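# Flip a two-colored block end over end and restand it

## Task

A wooden block rests on one of its long narrow faces on the table, with its black face on top; one end is green and the other yellow. Lift it, rotate it end over end inside the hand, and put it back on the same spot standing on a long narrow face, black face now underneath and the green end occupying the yellow end's former location. It counts as failed if any part of the arm touches the block, if anything other than the hand contacts it while it is noticeably tilted or displaced from its spot, if the hand releases it while any part is more than a few millimeters above the table (unless one end has first rested on the table briefly), or if it slides more than a few millimeters within the hand during placement. The result must hold without the robot's support: open the hand and withdraw it at the end.

## Robot and tools

Robot: a single arm carrying a five-finger right hand. You read its state and two camera views (cam_high, cam_wrist, each 896x504) after every call. show_instructions displays the reference image for this task; zoom_image gives a sharper crop of a camera's latest frame, with region [x0, y0, x1, y1] in pixels from the top-left corner, at most 504 by 504.

Frames. The scene frame has its origin on the table surface under the arm base, +z up, +y to the left when facing +x. Results report the hand point's position in metres and orientation as a wxyz quaternion in that frame, plus velocities. The hand point sits 0.05 m in front of the palm, where index pad and thumb tip meet in a pinch. Its own axes: +z runs along the extended fingers (fingertips 0.06-0.07 m beyond the point), +y points out of the palm, +x goes across the palm toward the little finger. A bracket on the little-finger side of the wrist protrudes 0.03 m past the point along +y and 0.11 m across the palm; keep it away from the block and table.

A row has 14 numbers, all in [-1, 1]: dx, dy, dz, rx, ry, rz, little, ring, middle, index, thumb_bend, thumb_turn, force_limit, speed. The first six are an offset, not a pose: they are measured in the hand point's own axes from its measured pose at the start of the action (for the first action of a call, the last pose a result reported). Scale: 1.0 equals 0.6 m or 180 degrees; rx, ry, rz form one rotation vector. Every row of an action refers back to that same start pose, not to the previous row. Finger values are absolute targets: -1 straight/open, +1 fully curled. thumb_bend -1 straight, +1 fully bent; thumb_turn -1 beside the palm, +1 opposite the fingers. A pinch is roughly index +0.22, thumb_bend +0.75, thumb_turn +0.57. force_limit maps -1..+1 to about 0..10 N at the fingertip (0..15 N for both thumb motors) and only stops closing motion. speed maps -1..+1 to nearly zero..full (full travel 0.6 s).

execute_actions(actions): a list of actions; each action is a list of up to 15 rows, each row lasting one step of 1/30 s; if shorter, the last row is held to fill 15 steps. An empty list just returns the current state. Each step, the commanded pose is clipped to 100 mm and 16 degrees from the measured pose, so large offsets need several actions. The "Hand target" line shows where the controller currently drives.

move(target, speed, stop_force, blocking): target is one 14-number row, its offset taken from the pose in the latest result that shows one. It drives the hand point in a straight line for 0.5-10 s (longer paths stop short). speed is in m/s, 0.002-0.5, default 0.25; turning is capped at twice that in rad/s. stop_force (N, 9-40) ends the path when the wrist sensor feels that much extra resistance along the direction of travel; only use it very slowly and not on moves that rotate, and drop it when moving away from a surface you press. blocking=false returns after 0.5 s while the arm continues; it cannot combine with stop_force, and you must wait or stop before sending more motion. The move line reports the ending: done, off_target, moving, held, fault, or contact (stop_force triggered); limits=paced means clipping, limits=held means the clearance check blocked steps.

wait(seconds, 0-10) lets time run with the last command held. stop brakes a running move. finished_scene(scene) ends the current scene irreversibly and reports success; pass the current scene's number.

Gripping: with the thumb turned fully across the palm, the hand can wrap objects 0.035-0.08 m wide, the object lying nearer the wrist than the hand point. Turn the thumb before approaching. Motors start only when their target changes by at least 0.01, then lock on arrival or when force_limit is reached. For a gentle grip close at speed -0.9 or lower. To tighten, raise force_limit and send a more-closed target; to loosen, send a target more open than hand_measured. Read hand_measured, hand_stopped_by (moving, target, force, stalled, fault) and hand_load_n in the same six-motor order; loads dropping to near zero mean the grip is lost.

Wrist force and torque lines are in the hand point's axes, with offsets up to about 4 N, noise, and saturation near 50 N. Joint torque readings are uncalibrated and noisy.

Cautions: the arm is stiff; pushing even slightly past a firm contact may cause a fault stop (10 s halt). Contacts at 150 N or beyond joint load limits (wrist joints 25.4 N m) trigger faults. Approach the table slowly. Never let the arm touch the block, do not release it while raised (let one end settle on the table first), avoid sliding it in the hand while lowering, and never push anything off the table. Holding loads heats motors; a hot motor brakes the arm for a long time. After placing, open the hand fully and lift clear before ending.

Each tool is called after "Call:" as name([rows], argument=value, ...), one row to a line, values as JSON.

Reference images:

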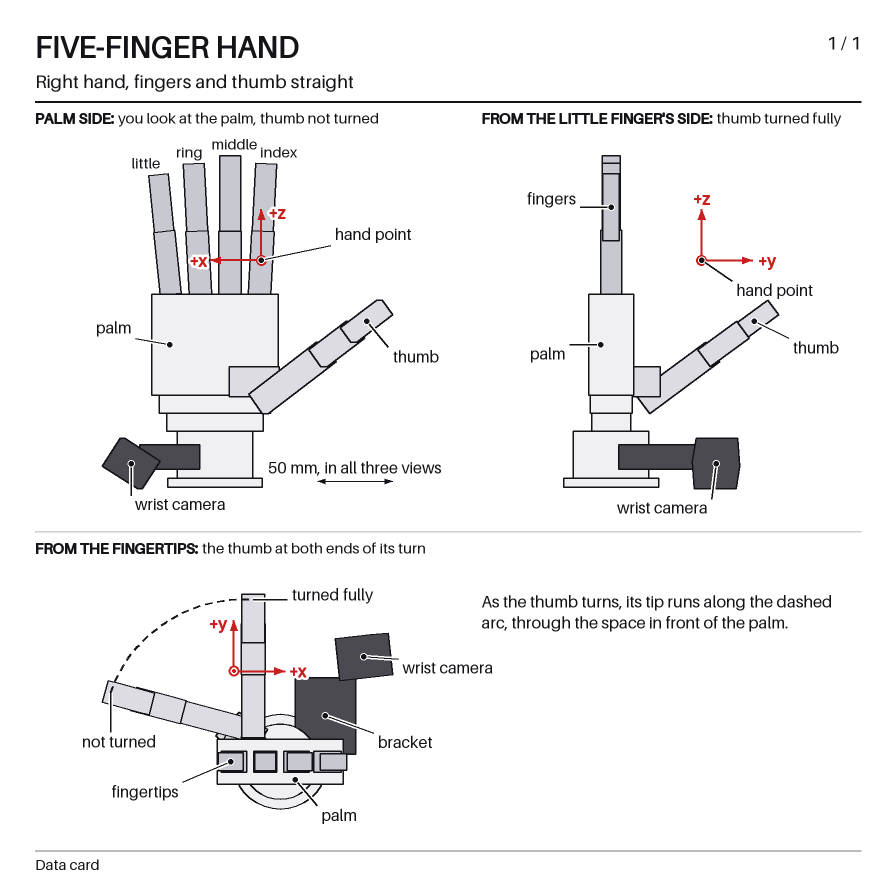

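## Session

Call:
execute_actions(actions=[])

Scene clock: 0.00 s.
end_effector_position=(+0.4582, -0.2451, +0.1620) hand_measured=(-1.000, -1.000, -1.000, -1.000, -1.000, -1.000) hand_load_n=(+0.0, +0.0, +0.0, +0.0, +0.0, +0.0) hand_stopped_by=(target, target, target, target, target, target) hand_force_limit=0.00 hand_speed=-0.80 end_effector_quat_wxyz=(+0.017, +0.952, +0.186, +0.242) end_effector_velocity=(+0.000, +0.000, -0.000) end_effector_angular_velocity=(+0.000, -0.000, +0.000)
Joint positions: [-0.796 -1.604  1.884  0.739  1.209  0.413]
Joint velocities: [ 0.     0.     0.    -0.    -0.001 -0.   ]
Joint torques (N m, as the arm reports them, + toward a larger angle): no reading
Wrist force (N, on the end effector, along its own x y z axes, offset not removed): no reading
Wrist torque (N m, same axes, about the end effector's origin, offset not removed): no reading
Hand target: +0.458, -0.245, +0.162; +0.017, +0.952, +0.186, +0.242

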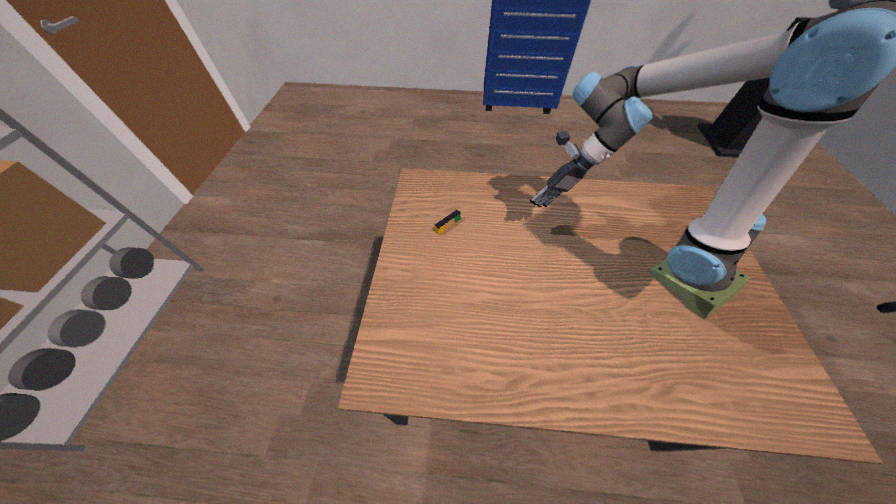

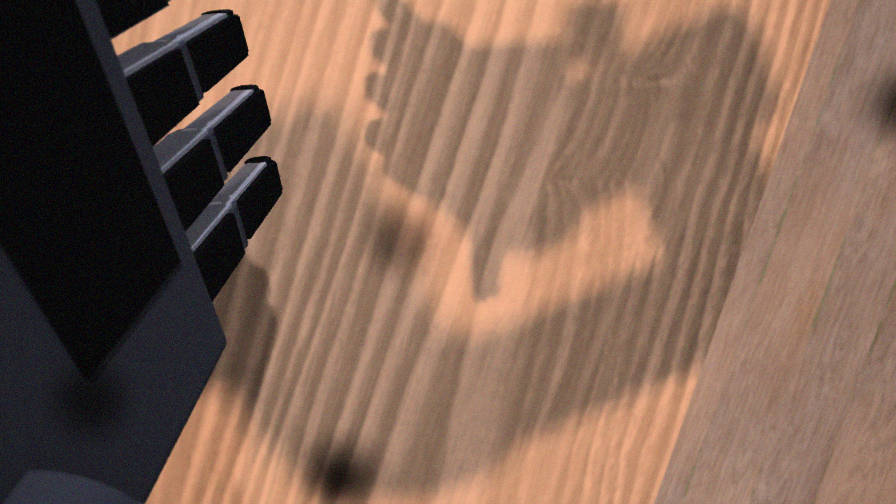

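Call:
zoom_image(camera="cam_high", region=[400, 120, 640, 260])

Region (400, 120, 640, 260) of cam_high's 896x504 image, scaled by 2.100, with more detail than that image has; it fills the top 294 rows of this view, and the rest is white.

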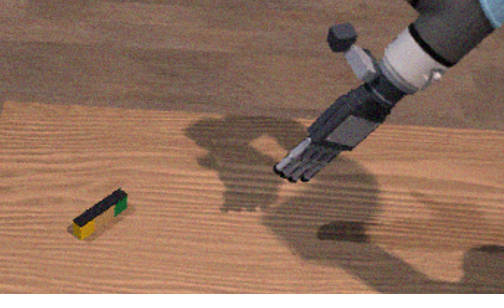

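Call:
move(target=[0.303,0.005,0.048,-0.081,0.156,0.746,-1,-1,-1,-0.4,0.3,0.57,0,0.5], speed=0.4)

Scene clock: 25.80 s.
end_effector_position=(+0.6207, -0.1802, +0.2198) hand_measured=(-1.000, -1.000, -1.000, -0.400, +0.300, +0.570) hand_load_n=(+0.0, +0.0, +0.0, +0.0, +0.0, +0.0) hand_stopped_by=(target, target, target, target, target, target) hand_force_limit=0.00 hand_speed=0.50 end_effector_quat_wxyz=(+0.156, -0.463, +0.819, -0.302) end_effector_velocity=(+0.000, +0.001, +0.000) end_effector_angular_velocity=(+0.005, +0.001, -0.009)
Joint positions: [-0.389 -1.351  1.343  0.658  1.767  3.14 ]
Joint velocities: [ 0.002  0.003 -0.004  0.005  0.005  0.011]
Joint torques (N m, as the arm reports them, + toward a larger angle): [ 14.84 -31.16 -32.24   2.75   1.21   1.63]
Wrist force (N, on the end effector, along its own x y z axes, offset not removed): [2.1 -0.7 -1.7]
Wrist torque (N m, same axes, about the end effector's origin, offset not removed): [-0.12 -0.11 0.35]
Hand target: +0.621, -0.180, +0.220; +0.156, -0.462, +0.819, -0.302
Off the commanded pose: 0.000 m, 0 deg.
move: done

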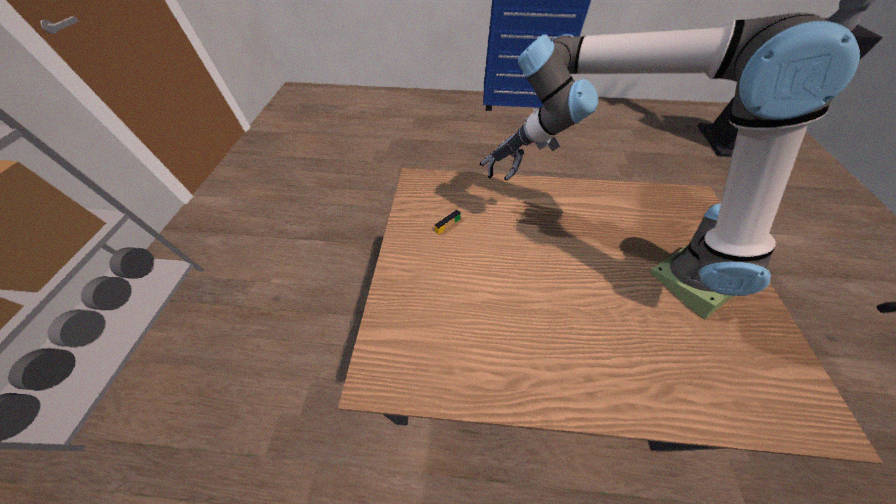

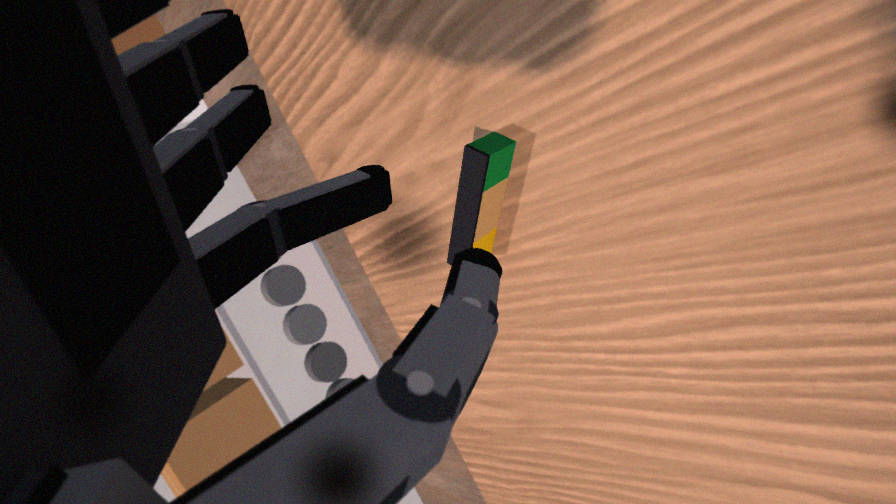

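Call:
move(target=[-0.207,-0.033,0.307,0.139,0.034,0.027,-1,-1,-1,-0.4,0.3,0.57,0,0.5])

Call:
zoom_image(camera="cam_high", region=[380, 120, 580, 260])

Scene clock: 37.33 s.
end_effector_position=(+0.7969, -0.1462, +0.0879) hand_measured=(-1.000, -1.000, -1.000, -0.400, +0.300, +0.570) hand_load_n=(+0.0, +0.0, +0.0, +0.0, +0.0, +0.0) hand_stopped_by=(target, target, target, target, target, target) hand_force_limit=0.00 hand_speed=0.50 end_effector_quat_wxyz=(+0.222, -0.366, +0.760, -0.489) end_effector_velocity=(+0.001, +0.000, -0.001) end_effector_angular_velocity=(-0.003, -0.001, +0.001)
Joint positions: [-0.185 -1.024  1.354 -0.113  2.069  3.16 ]
Joint velocities: [ 0.001  0.003 -0.002 -0.004  0.001 -0.003]
Joint torques (N m, as the arm reports them, + toward a larger angle): [ 15.97 -41.39 -29.86  -2.62   1.49  -1.79]
Wrist force (N, on the end effector, along its own x y z axes, offset not removed): [2.4 -2.2 -2.4]
Wrist torque (N m, same axes, about the end effector's origin, offset not removed): [-0.33 -0.10 0.11]
Hand target: +0.797, -0.146, +0.088; +0.222, -0.366, +0.760, -0.489
Off the commanded pose: 0.001 m, 0 deg.
move: done

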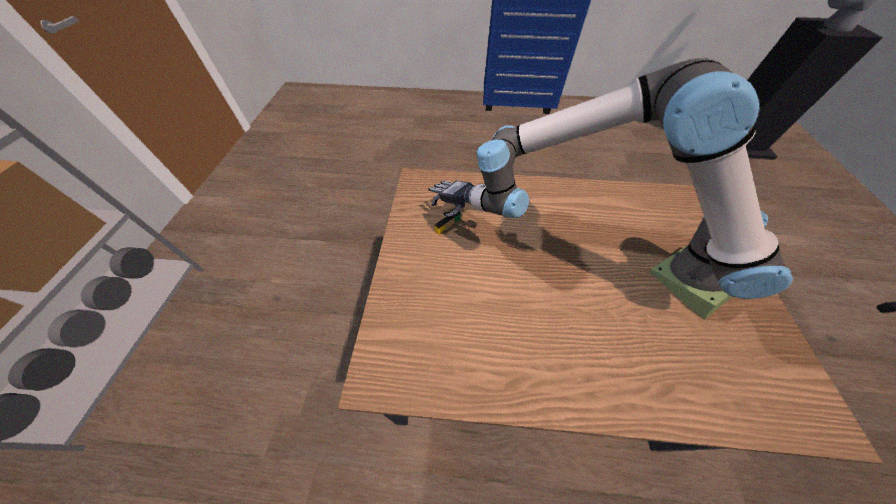

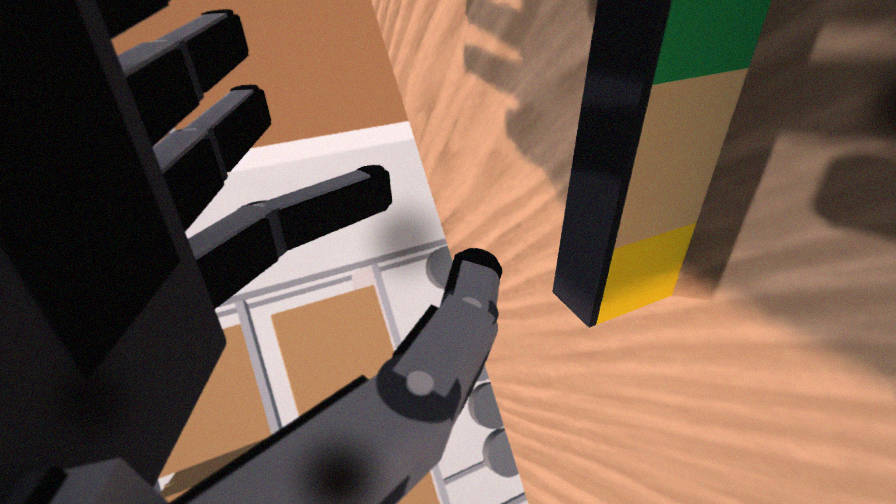

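Region (380, 120, 580, 260) of cam_high's 896x504 image, scaled by 2.520, with more detail than that image has; it fills the top 353 rows of this view, and the rest is white.

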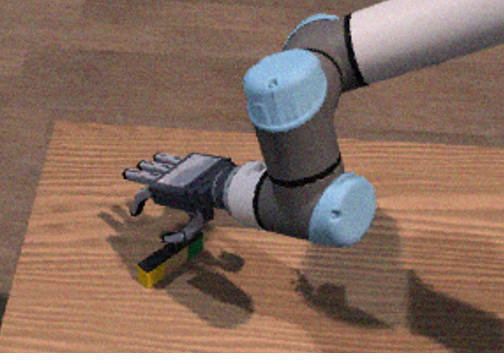

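Call:
move(target=[0,0.02,-0.021,0,0,0,-1,-1,-1,-0.2,0.45,0.57,0,0.5], speed=0.1)

Call:
move(target=[0,0.055,0.026,0,0,0,-1,-1,-1,-0.2,0.45,0.57,0,0.5], speed=0.05)

Call:
zoom_image(camera="cam_high", region=[400, 160, 520, 250])

Scene clock: 45.43 s.
end_effector_position=(+0.7842, -0.1359, +0.0825) hand_measured=(-1.000, -1.000, -1.000, -0.200, +0.450, +0.570) hand_load_n=(+0.0, +0.0, +0.0, +0.0, +0.0, +0.0) hand_stopped_by=(target, target, target, target, target, target) hand_force_limit=0.00 hand_speed=0.50 end_effector_quat_wxyz=(+0.222, -0.366, +0.760, -0.489) end_effector_velocity=(-0.001, +0.001, -0.001) end_effector_angular_velocity=(-0.000, -0.000, -0.000)
Joint positions: [-0.174 -1.043  1.409 -0.148  2.079  3.162]
Joint velocities: [ 0.001 -0.002  0.005 -0.003  0.001  0.   ]
Joint torques (N m, as the arm reports them, + toward a larger angle): [ 15.83 -61.37  -4.18  -2.25   1.41   1.48]
Wrist force (N, on the end effector, along its own x y z axes, offset not removed): [0.8 -1.5 0.8]
Wrist torque (N m, same axes, about the end effector's origin, offset not removed): [-0.18 -0.11 0.19]
Hand target: +0.784, -0.136, +0.082; +0.222, -0.366, +0.760, -0.489
Off the commanded pose: 0.000 m, 0 deg.
move: done

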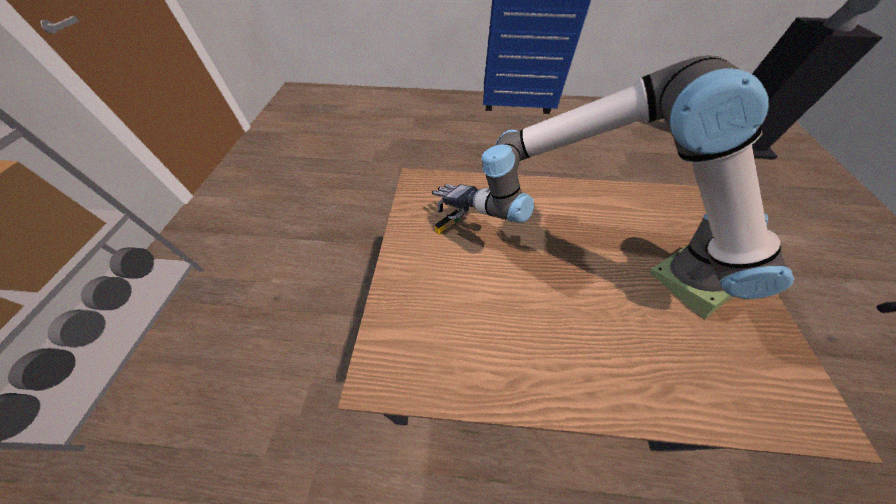

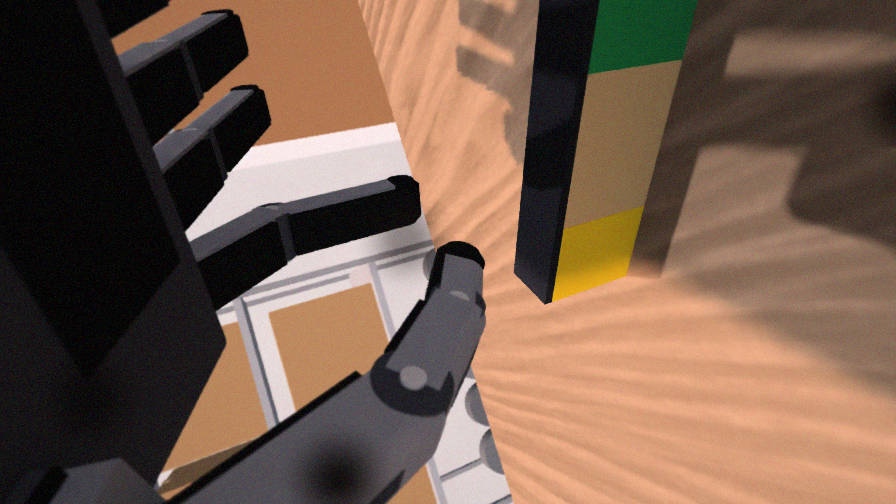

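Scene clock: 46.53 s.
end_effector_position=(+0.7837, -0.1366, +0.0462) hand_measured=(-1.000, -1.000, -1.000, -0.200, +0.450, +0.570) hand_load_n=(+0.0, +0.0, +0.0, +0.0, +0.0, +0.0) hand_stopped_by=(target, target, target, target, target, target) hand_force_limit=0.00 hand_speed=0.50 end_effector_quat_wxyz=(+0.222, -0.366, +0.760, -0.489) end_effector_velocity=(-0.000, +0.000, -0.002) end_effector_angular_velocity=(-0.001, +0.003, +0.002)
Joint positions: [-0.186 -1.     1.437 -0.22   2.067  3.159]
Joint velocities: [-0.     0.002  0.001 -0.001 -0.001 -0.002]
Joint torques (N m, as the arm reports them, + toward a larger angle): [  5.29 -40.6   -1.12  -2.62  -1.64  -1.44]
Wrist force (N, on the end effector, along its own x y z axes, offset not removed): [0.9 -0.2 -5.1]
Wrist torque (N m, same axes, about the end effector's origin, offset not removed): [0.25 0.22 0.35]
Hand target: +0.784, -0.137, +0.046; +0.222, -0.366, +0.760, -0.489
Off the commanded pose: 0.000 m, 0 deg.
move: done

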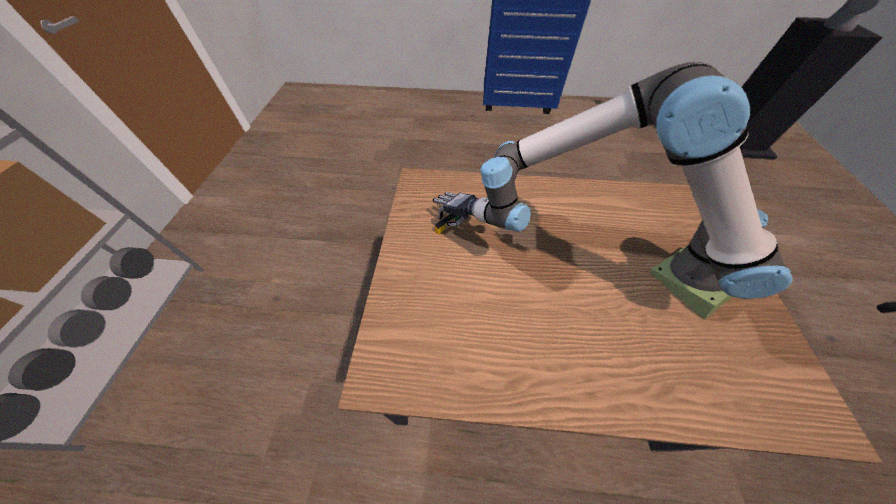

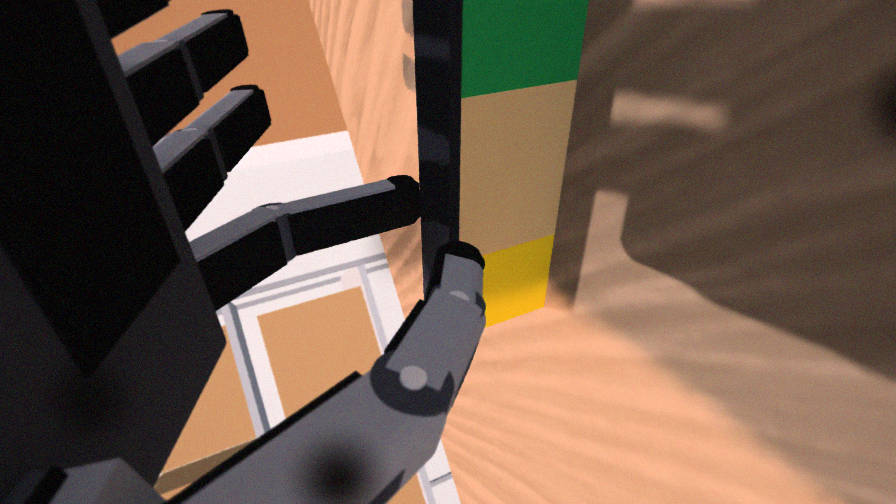

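Region (400, 160, 520, 250) of cam_high's 896x504 image, scaled by 4.200, with more detail than that image has; it fills the top 378 rows of this view, and the rest is white.

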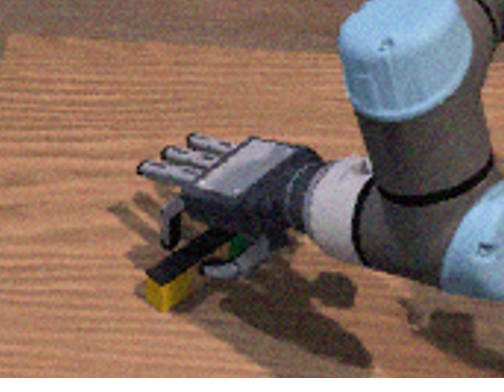

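Call:
move(target=[0,0.041,0.019,0,0,0,-1,-1,-1,-0.2,0.45,0.57,0,0.5], speed=0.03)

Call:
zoom_image(camera="cam_high", region=[400, 160, 520, 250])

Scene clock: 49.80 s.
end_effector_position=(+0.7832, -0.1370, +0.0192) hand_measured=(-1.000, -1.000, -1.000, -0.200, +0.450, +0.570) hand_load_n=(+0.0, +0.0, +0.0, +0.0, +0.0, +0.0) hand_stopped_by=(target, target, target, target, target, target) hand_force_limit=0.00 hand_speed=0.50 end_effector_quat_wxyz=(+0.222, -0.366, +0.760, -0.489) end_effector_velocity=(+0.001, -0.000, -0.001) end_effector_angular_velocity=(-0.000, -0.002, -0.001)
Joint positions: [-0.195 -0.965  1.453 -0.272  2.059  3.157]
Joint velocities: [-0.     0.002 -0.001 -0.003 -0.     0.   ]
Joint torques (N m, as the arm reports them, + toward a larger angle): [  4.03 -37.17  -1.79  -2.26  -1.93  -1.67]
Wrist force (N, on the end effector, along its own x y z axes, offset not removed): [-1.9 1.4 -1.8]
Wrist torque (N m, same axes, about the end effector's origin, offset not removed): [0.23 0.42 0.01]
Hand target: +0.783, -0.137, +0.019; +0.222, -0.366, +0.760, -0.489
Off the commanded pose: 0.000 m, 0 deg.
move: done

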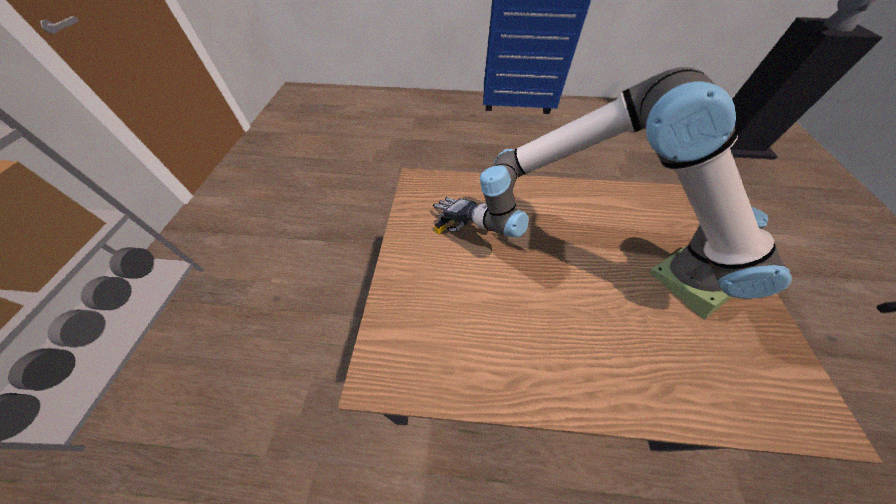

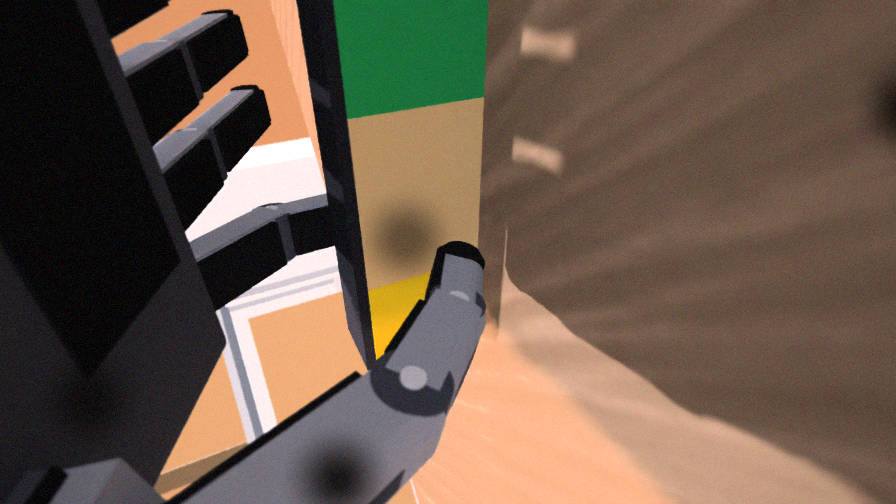

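Region (400, 160, 520, 250) of cam_high's 896x504 image, scaled by 4.200, with more detail than that image has; it fills the top 378 rows of this view, and the rest is white.

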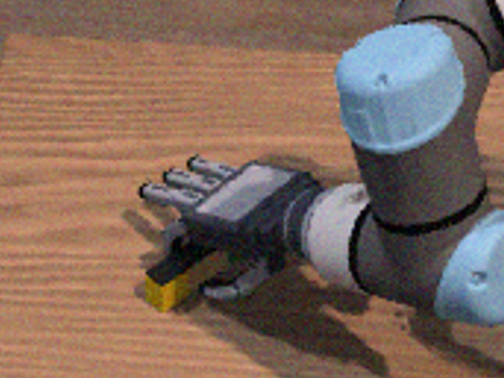

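Call:
move(target=[-0.017,-0.003,-0.001,0,0,0,-1,-1,-1,-0.2,0.7,0.57,-0.9,-0.9], speed=0.03)

Call:
move(target=[0,0,0,0,0,0,-1,-1,-1,0.3,0.7,0.57,-0.3,-0.9])

Scene clock: 54.57 s.
end_effector_position=(+0.7899, -0.1292, +0.0209) hand_measured=(-1.000, -1.000, -1.000, -0.200, +0.700, +0.570) hand_load_n=(+0.0, +0.0, +0.0, +0.0, +0.0, +0.0) hand_stopped_by=(target, target, target, target, target, target) hand_force_limit=-0.90 hand_speed=-0.90 end_effector_quat_wxyz=(+0.222, -0.366, +0.760, -0.489) end_effector_velocity=(+0.001, +0.000, +0.001) end_effector_angular_velocity=(+0.001, -0.003, -0.000)
Joint positions: [-0.179 -0.952  1.427 -0.258  2.075  3.161]
Joint velocities: [ 0.001  0.    -0.002 -0.    -0.     0.002]
Joint torques (N m, as the arm reports them, + toward a larger angle): [ 17.18 -39.47 -28.27   1.64   1.32   1.7 ]
Wrist force (N, on the end effector, along its own x y z axes, offset not removed): [1.8 1.8 -3.3]
Wrist torque (N m, same axes, about the end effector's origin, offset not removed): [0.35 -0.01 0.44]
Hand target: +0.790, -0.129, +0.021; +0.222, -0.366, +0.760, -0.489
Off the commanded pose: 0.000 m, 0 deg.
move: done

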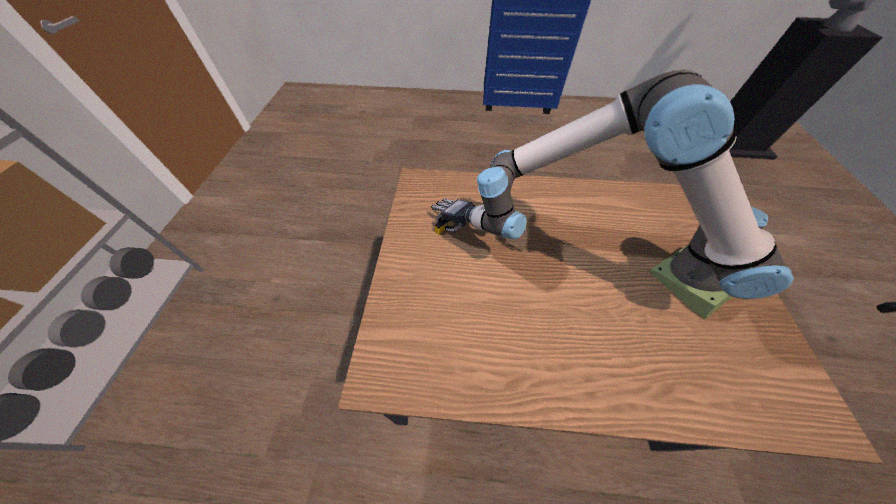

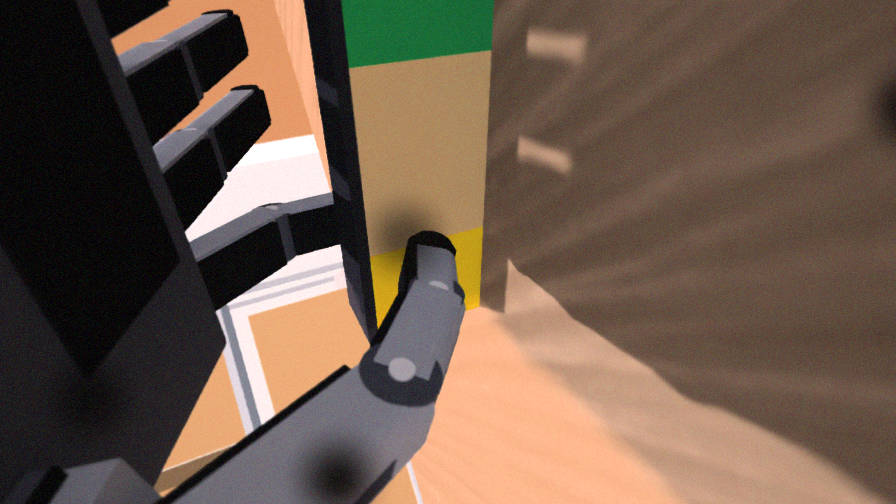

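Scene clock: 55.43 s.
end_effector_position=(+0.7899, -0.1292, +0.0209) hand_measured=(-1.000, -1.000, -1.000, -0.096, +0.700, +0.570) hand_load_n=(+0.0, +0.0, +0.0, +3.5, +0.5, -0.5) hand_stopped_by=(target, target, target, force, target, target) hand_force_limit=-0.30 hand_speed=-0.90 end_effector_quat_wxyz=(+0.222, -0.366, +0.760, -0.489) end_effector_velocity=(-0.001, +0.001, -0.001) end_effector_angular_velocity=(+0.001, +0.002, +0.001)
Joint positions: [-0.179 -0.952  1.427 -0.258  2.075  3.161]
Joint velocities: [ 0.     0.     0.002 -0.     0.     0.   ]
Joint torques (N m, as the arm reports them, + toward a larger angle): [ 16.16 -41.14 -28.12   1.68   1.47   1.61]
Wrist force (N, on the end effector, along its own x y z axes, offset not removed): [4.3 3.5 -2.1]
Wrist torque (N m, same axes, about the end effector's origin, offset not removed): [0.46 -0.65 0.48]
Hand target: +0.790, -0.129, +0.021; +0.222, -0.366, +0.760, -0.489
Off the commanded pose: 0.000 m, 0 deg.
move: done

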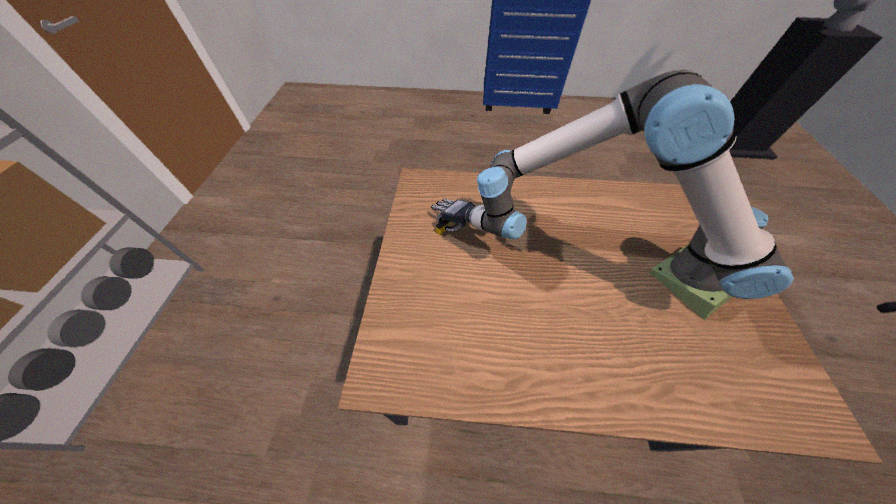

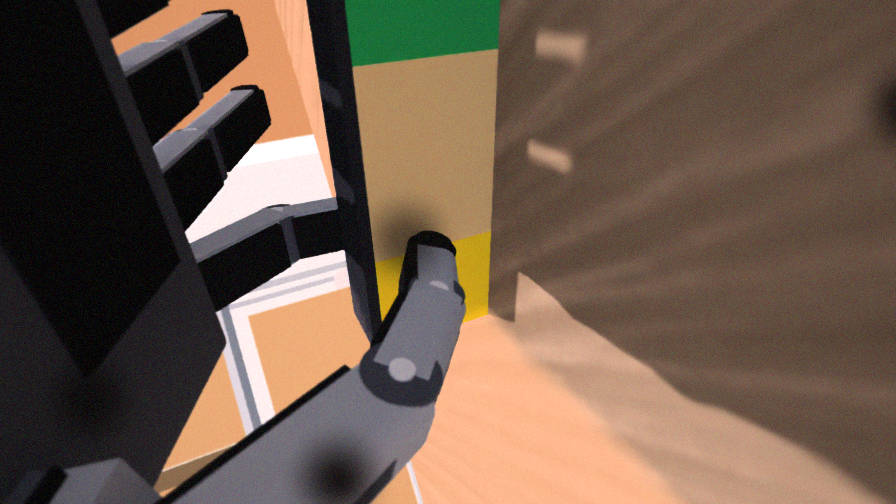

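Call:
move(target=[0,0,0,0,0,0,-1,-1,-1,0.35,0.7,0.57,1,-0.9])

Call:
move(target=[0,-0.006,-0.003,0,0,0,-1,-1,-1,0.35,0.7,0.57,1,-0.9], speed=0.01)

Scene clock: 58.13 s.
end_effector_position=(+0.7899, -0.1292, +0.0209) hand_measured=(-1.000, -1.000, -1.000, -0.078, +0.698, +0.570) hand_load_n=(+0.0, +0.0, +0.0, +9.5, +2.0, -1.0) hand_stopped_by=(target, target, target, force, target, target) hand_force_limit=1.00 hand_speed=-0.90 end_effector_quat_wxyz=(+0.222, -0.366, +0.760, -0.489) end_effector_velocity=(-0.000, -0.000, +0.000) end_effector_angular_velocity=(-0.000, +0.001, -0.000)
Joint positions: [-0.179 -0.952  1.427 -0.258  2.075  3.161]
Joint velocities: [-0.    -0.    -0.001  0.001  0.    -0.   ]
Joint torques (N m, as the arm reports them, + toward a larger angle): [ 15.91 -40.5  -25.04   1.86   1.48   1.34]
Wrist force (N, on the end effector, along its own x y z axes, offset not removed): [-0.8 -4.8 -3.9]
Wrist torque (N m, same axes, about the end effector's origin, offset not removed): [-0.31 0.14 0.13]
Hand target: +0.790, -0.129, +0.021; +0.222, -0.366, +0.760, -0.489
Off the commanded pose: 0.000 m, 0 deg.
move: done

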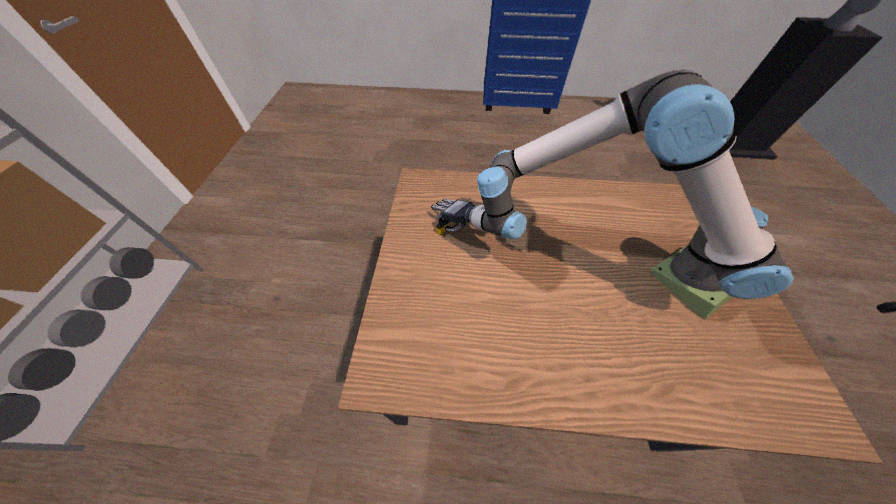

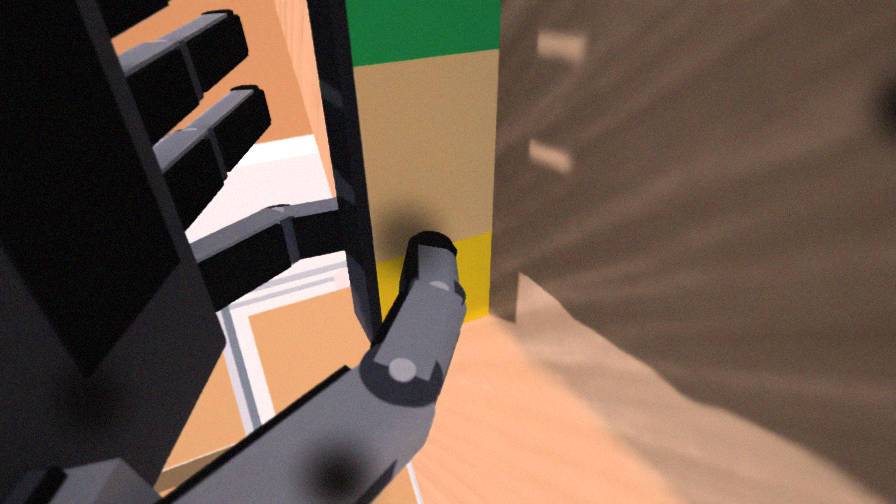

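Scene clock: 58.83 s.
end_effector_position=(+0.7899, -0.1291, +0.0248) hand_measured=(-1.000, -1.000, -1.000, -0.078, +0.698, +0.570) hand_load_n=(+0.0, +0.0, +0.0, +8.0, +1.5, -0.5) hand_stopped_by=(target, target, target, force, target, target) hand_force_limit=1.00 hand_speed=-0.90 end_effector_quat_wxyz=(+0.222, -0.366, +0.760, -0.489) end_effector_velocity=(-0.000, +0.001, +0.002) end_effector_angular_velocity=(-0.000, +0.000, +0.001)
Joint positions: [-0.177 -0.957  1.425 -0.251  2.076  3.161]
Joint velocities: [ 0.001 -0.002 -0.     0.003  0.    -0.   ]
Joint torques (N m, as the arm reports them, + toward a larger angle): [ 15.19 -60.   -30.12   1.31   1.53   1.67]
Wrist force (N, on the end effector, along its own x y z axes, offset not removed): [1.8 0.9 -1.5]
Wrist torque (N m, same axes, about the end effector's origin, offset not removed): [0.06 0.01 0.24]
Hand target: +0.790, -0.129, +0.025; +0.222, -0.366, +0.760, -0.489
Off the commanded pose: 0.000 m, 0 deg.
move: done

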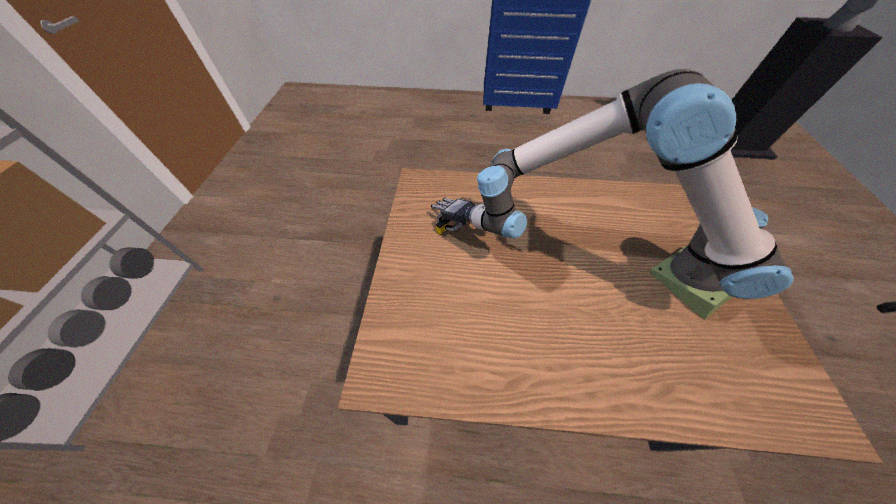

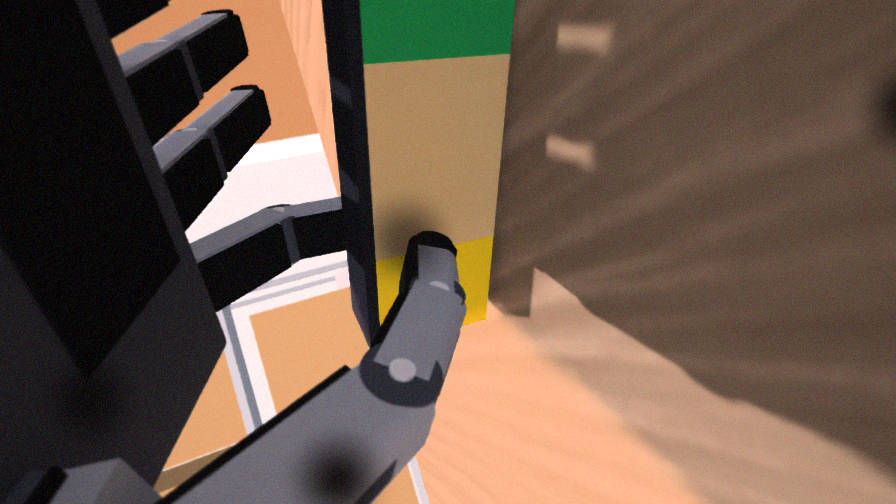

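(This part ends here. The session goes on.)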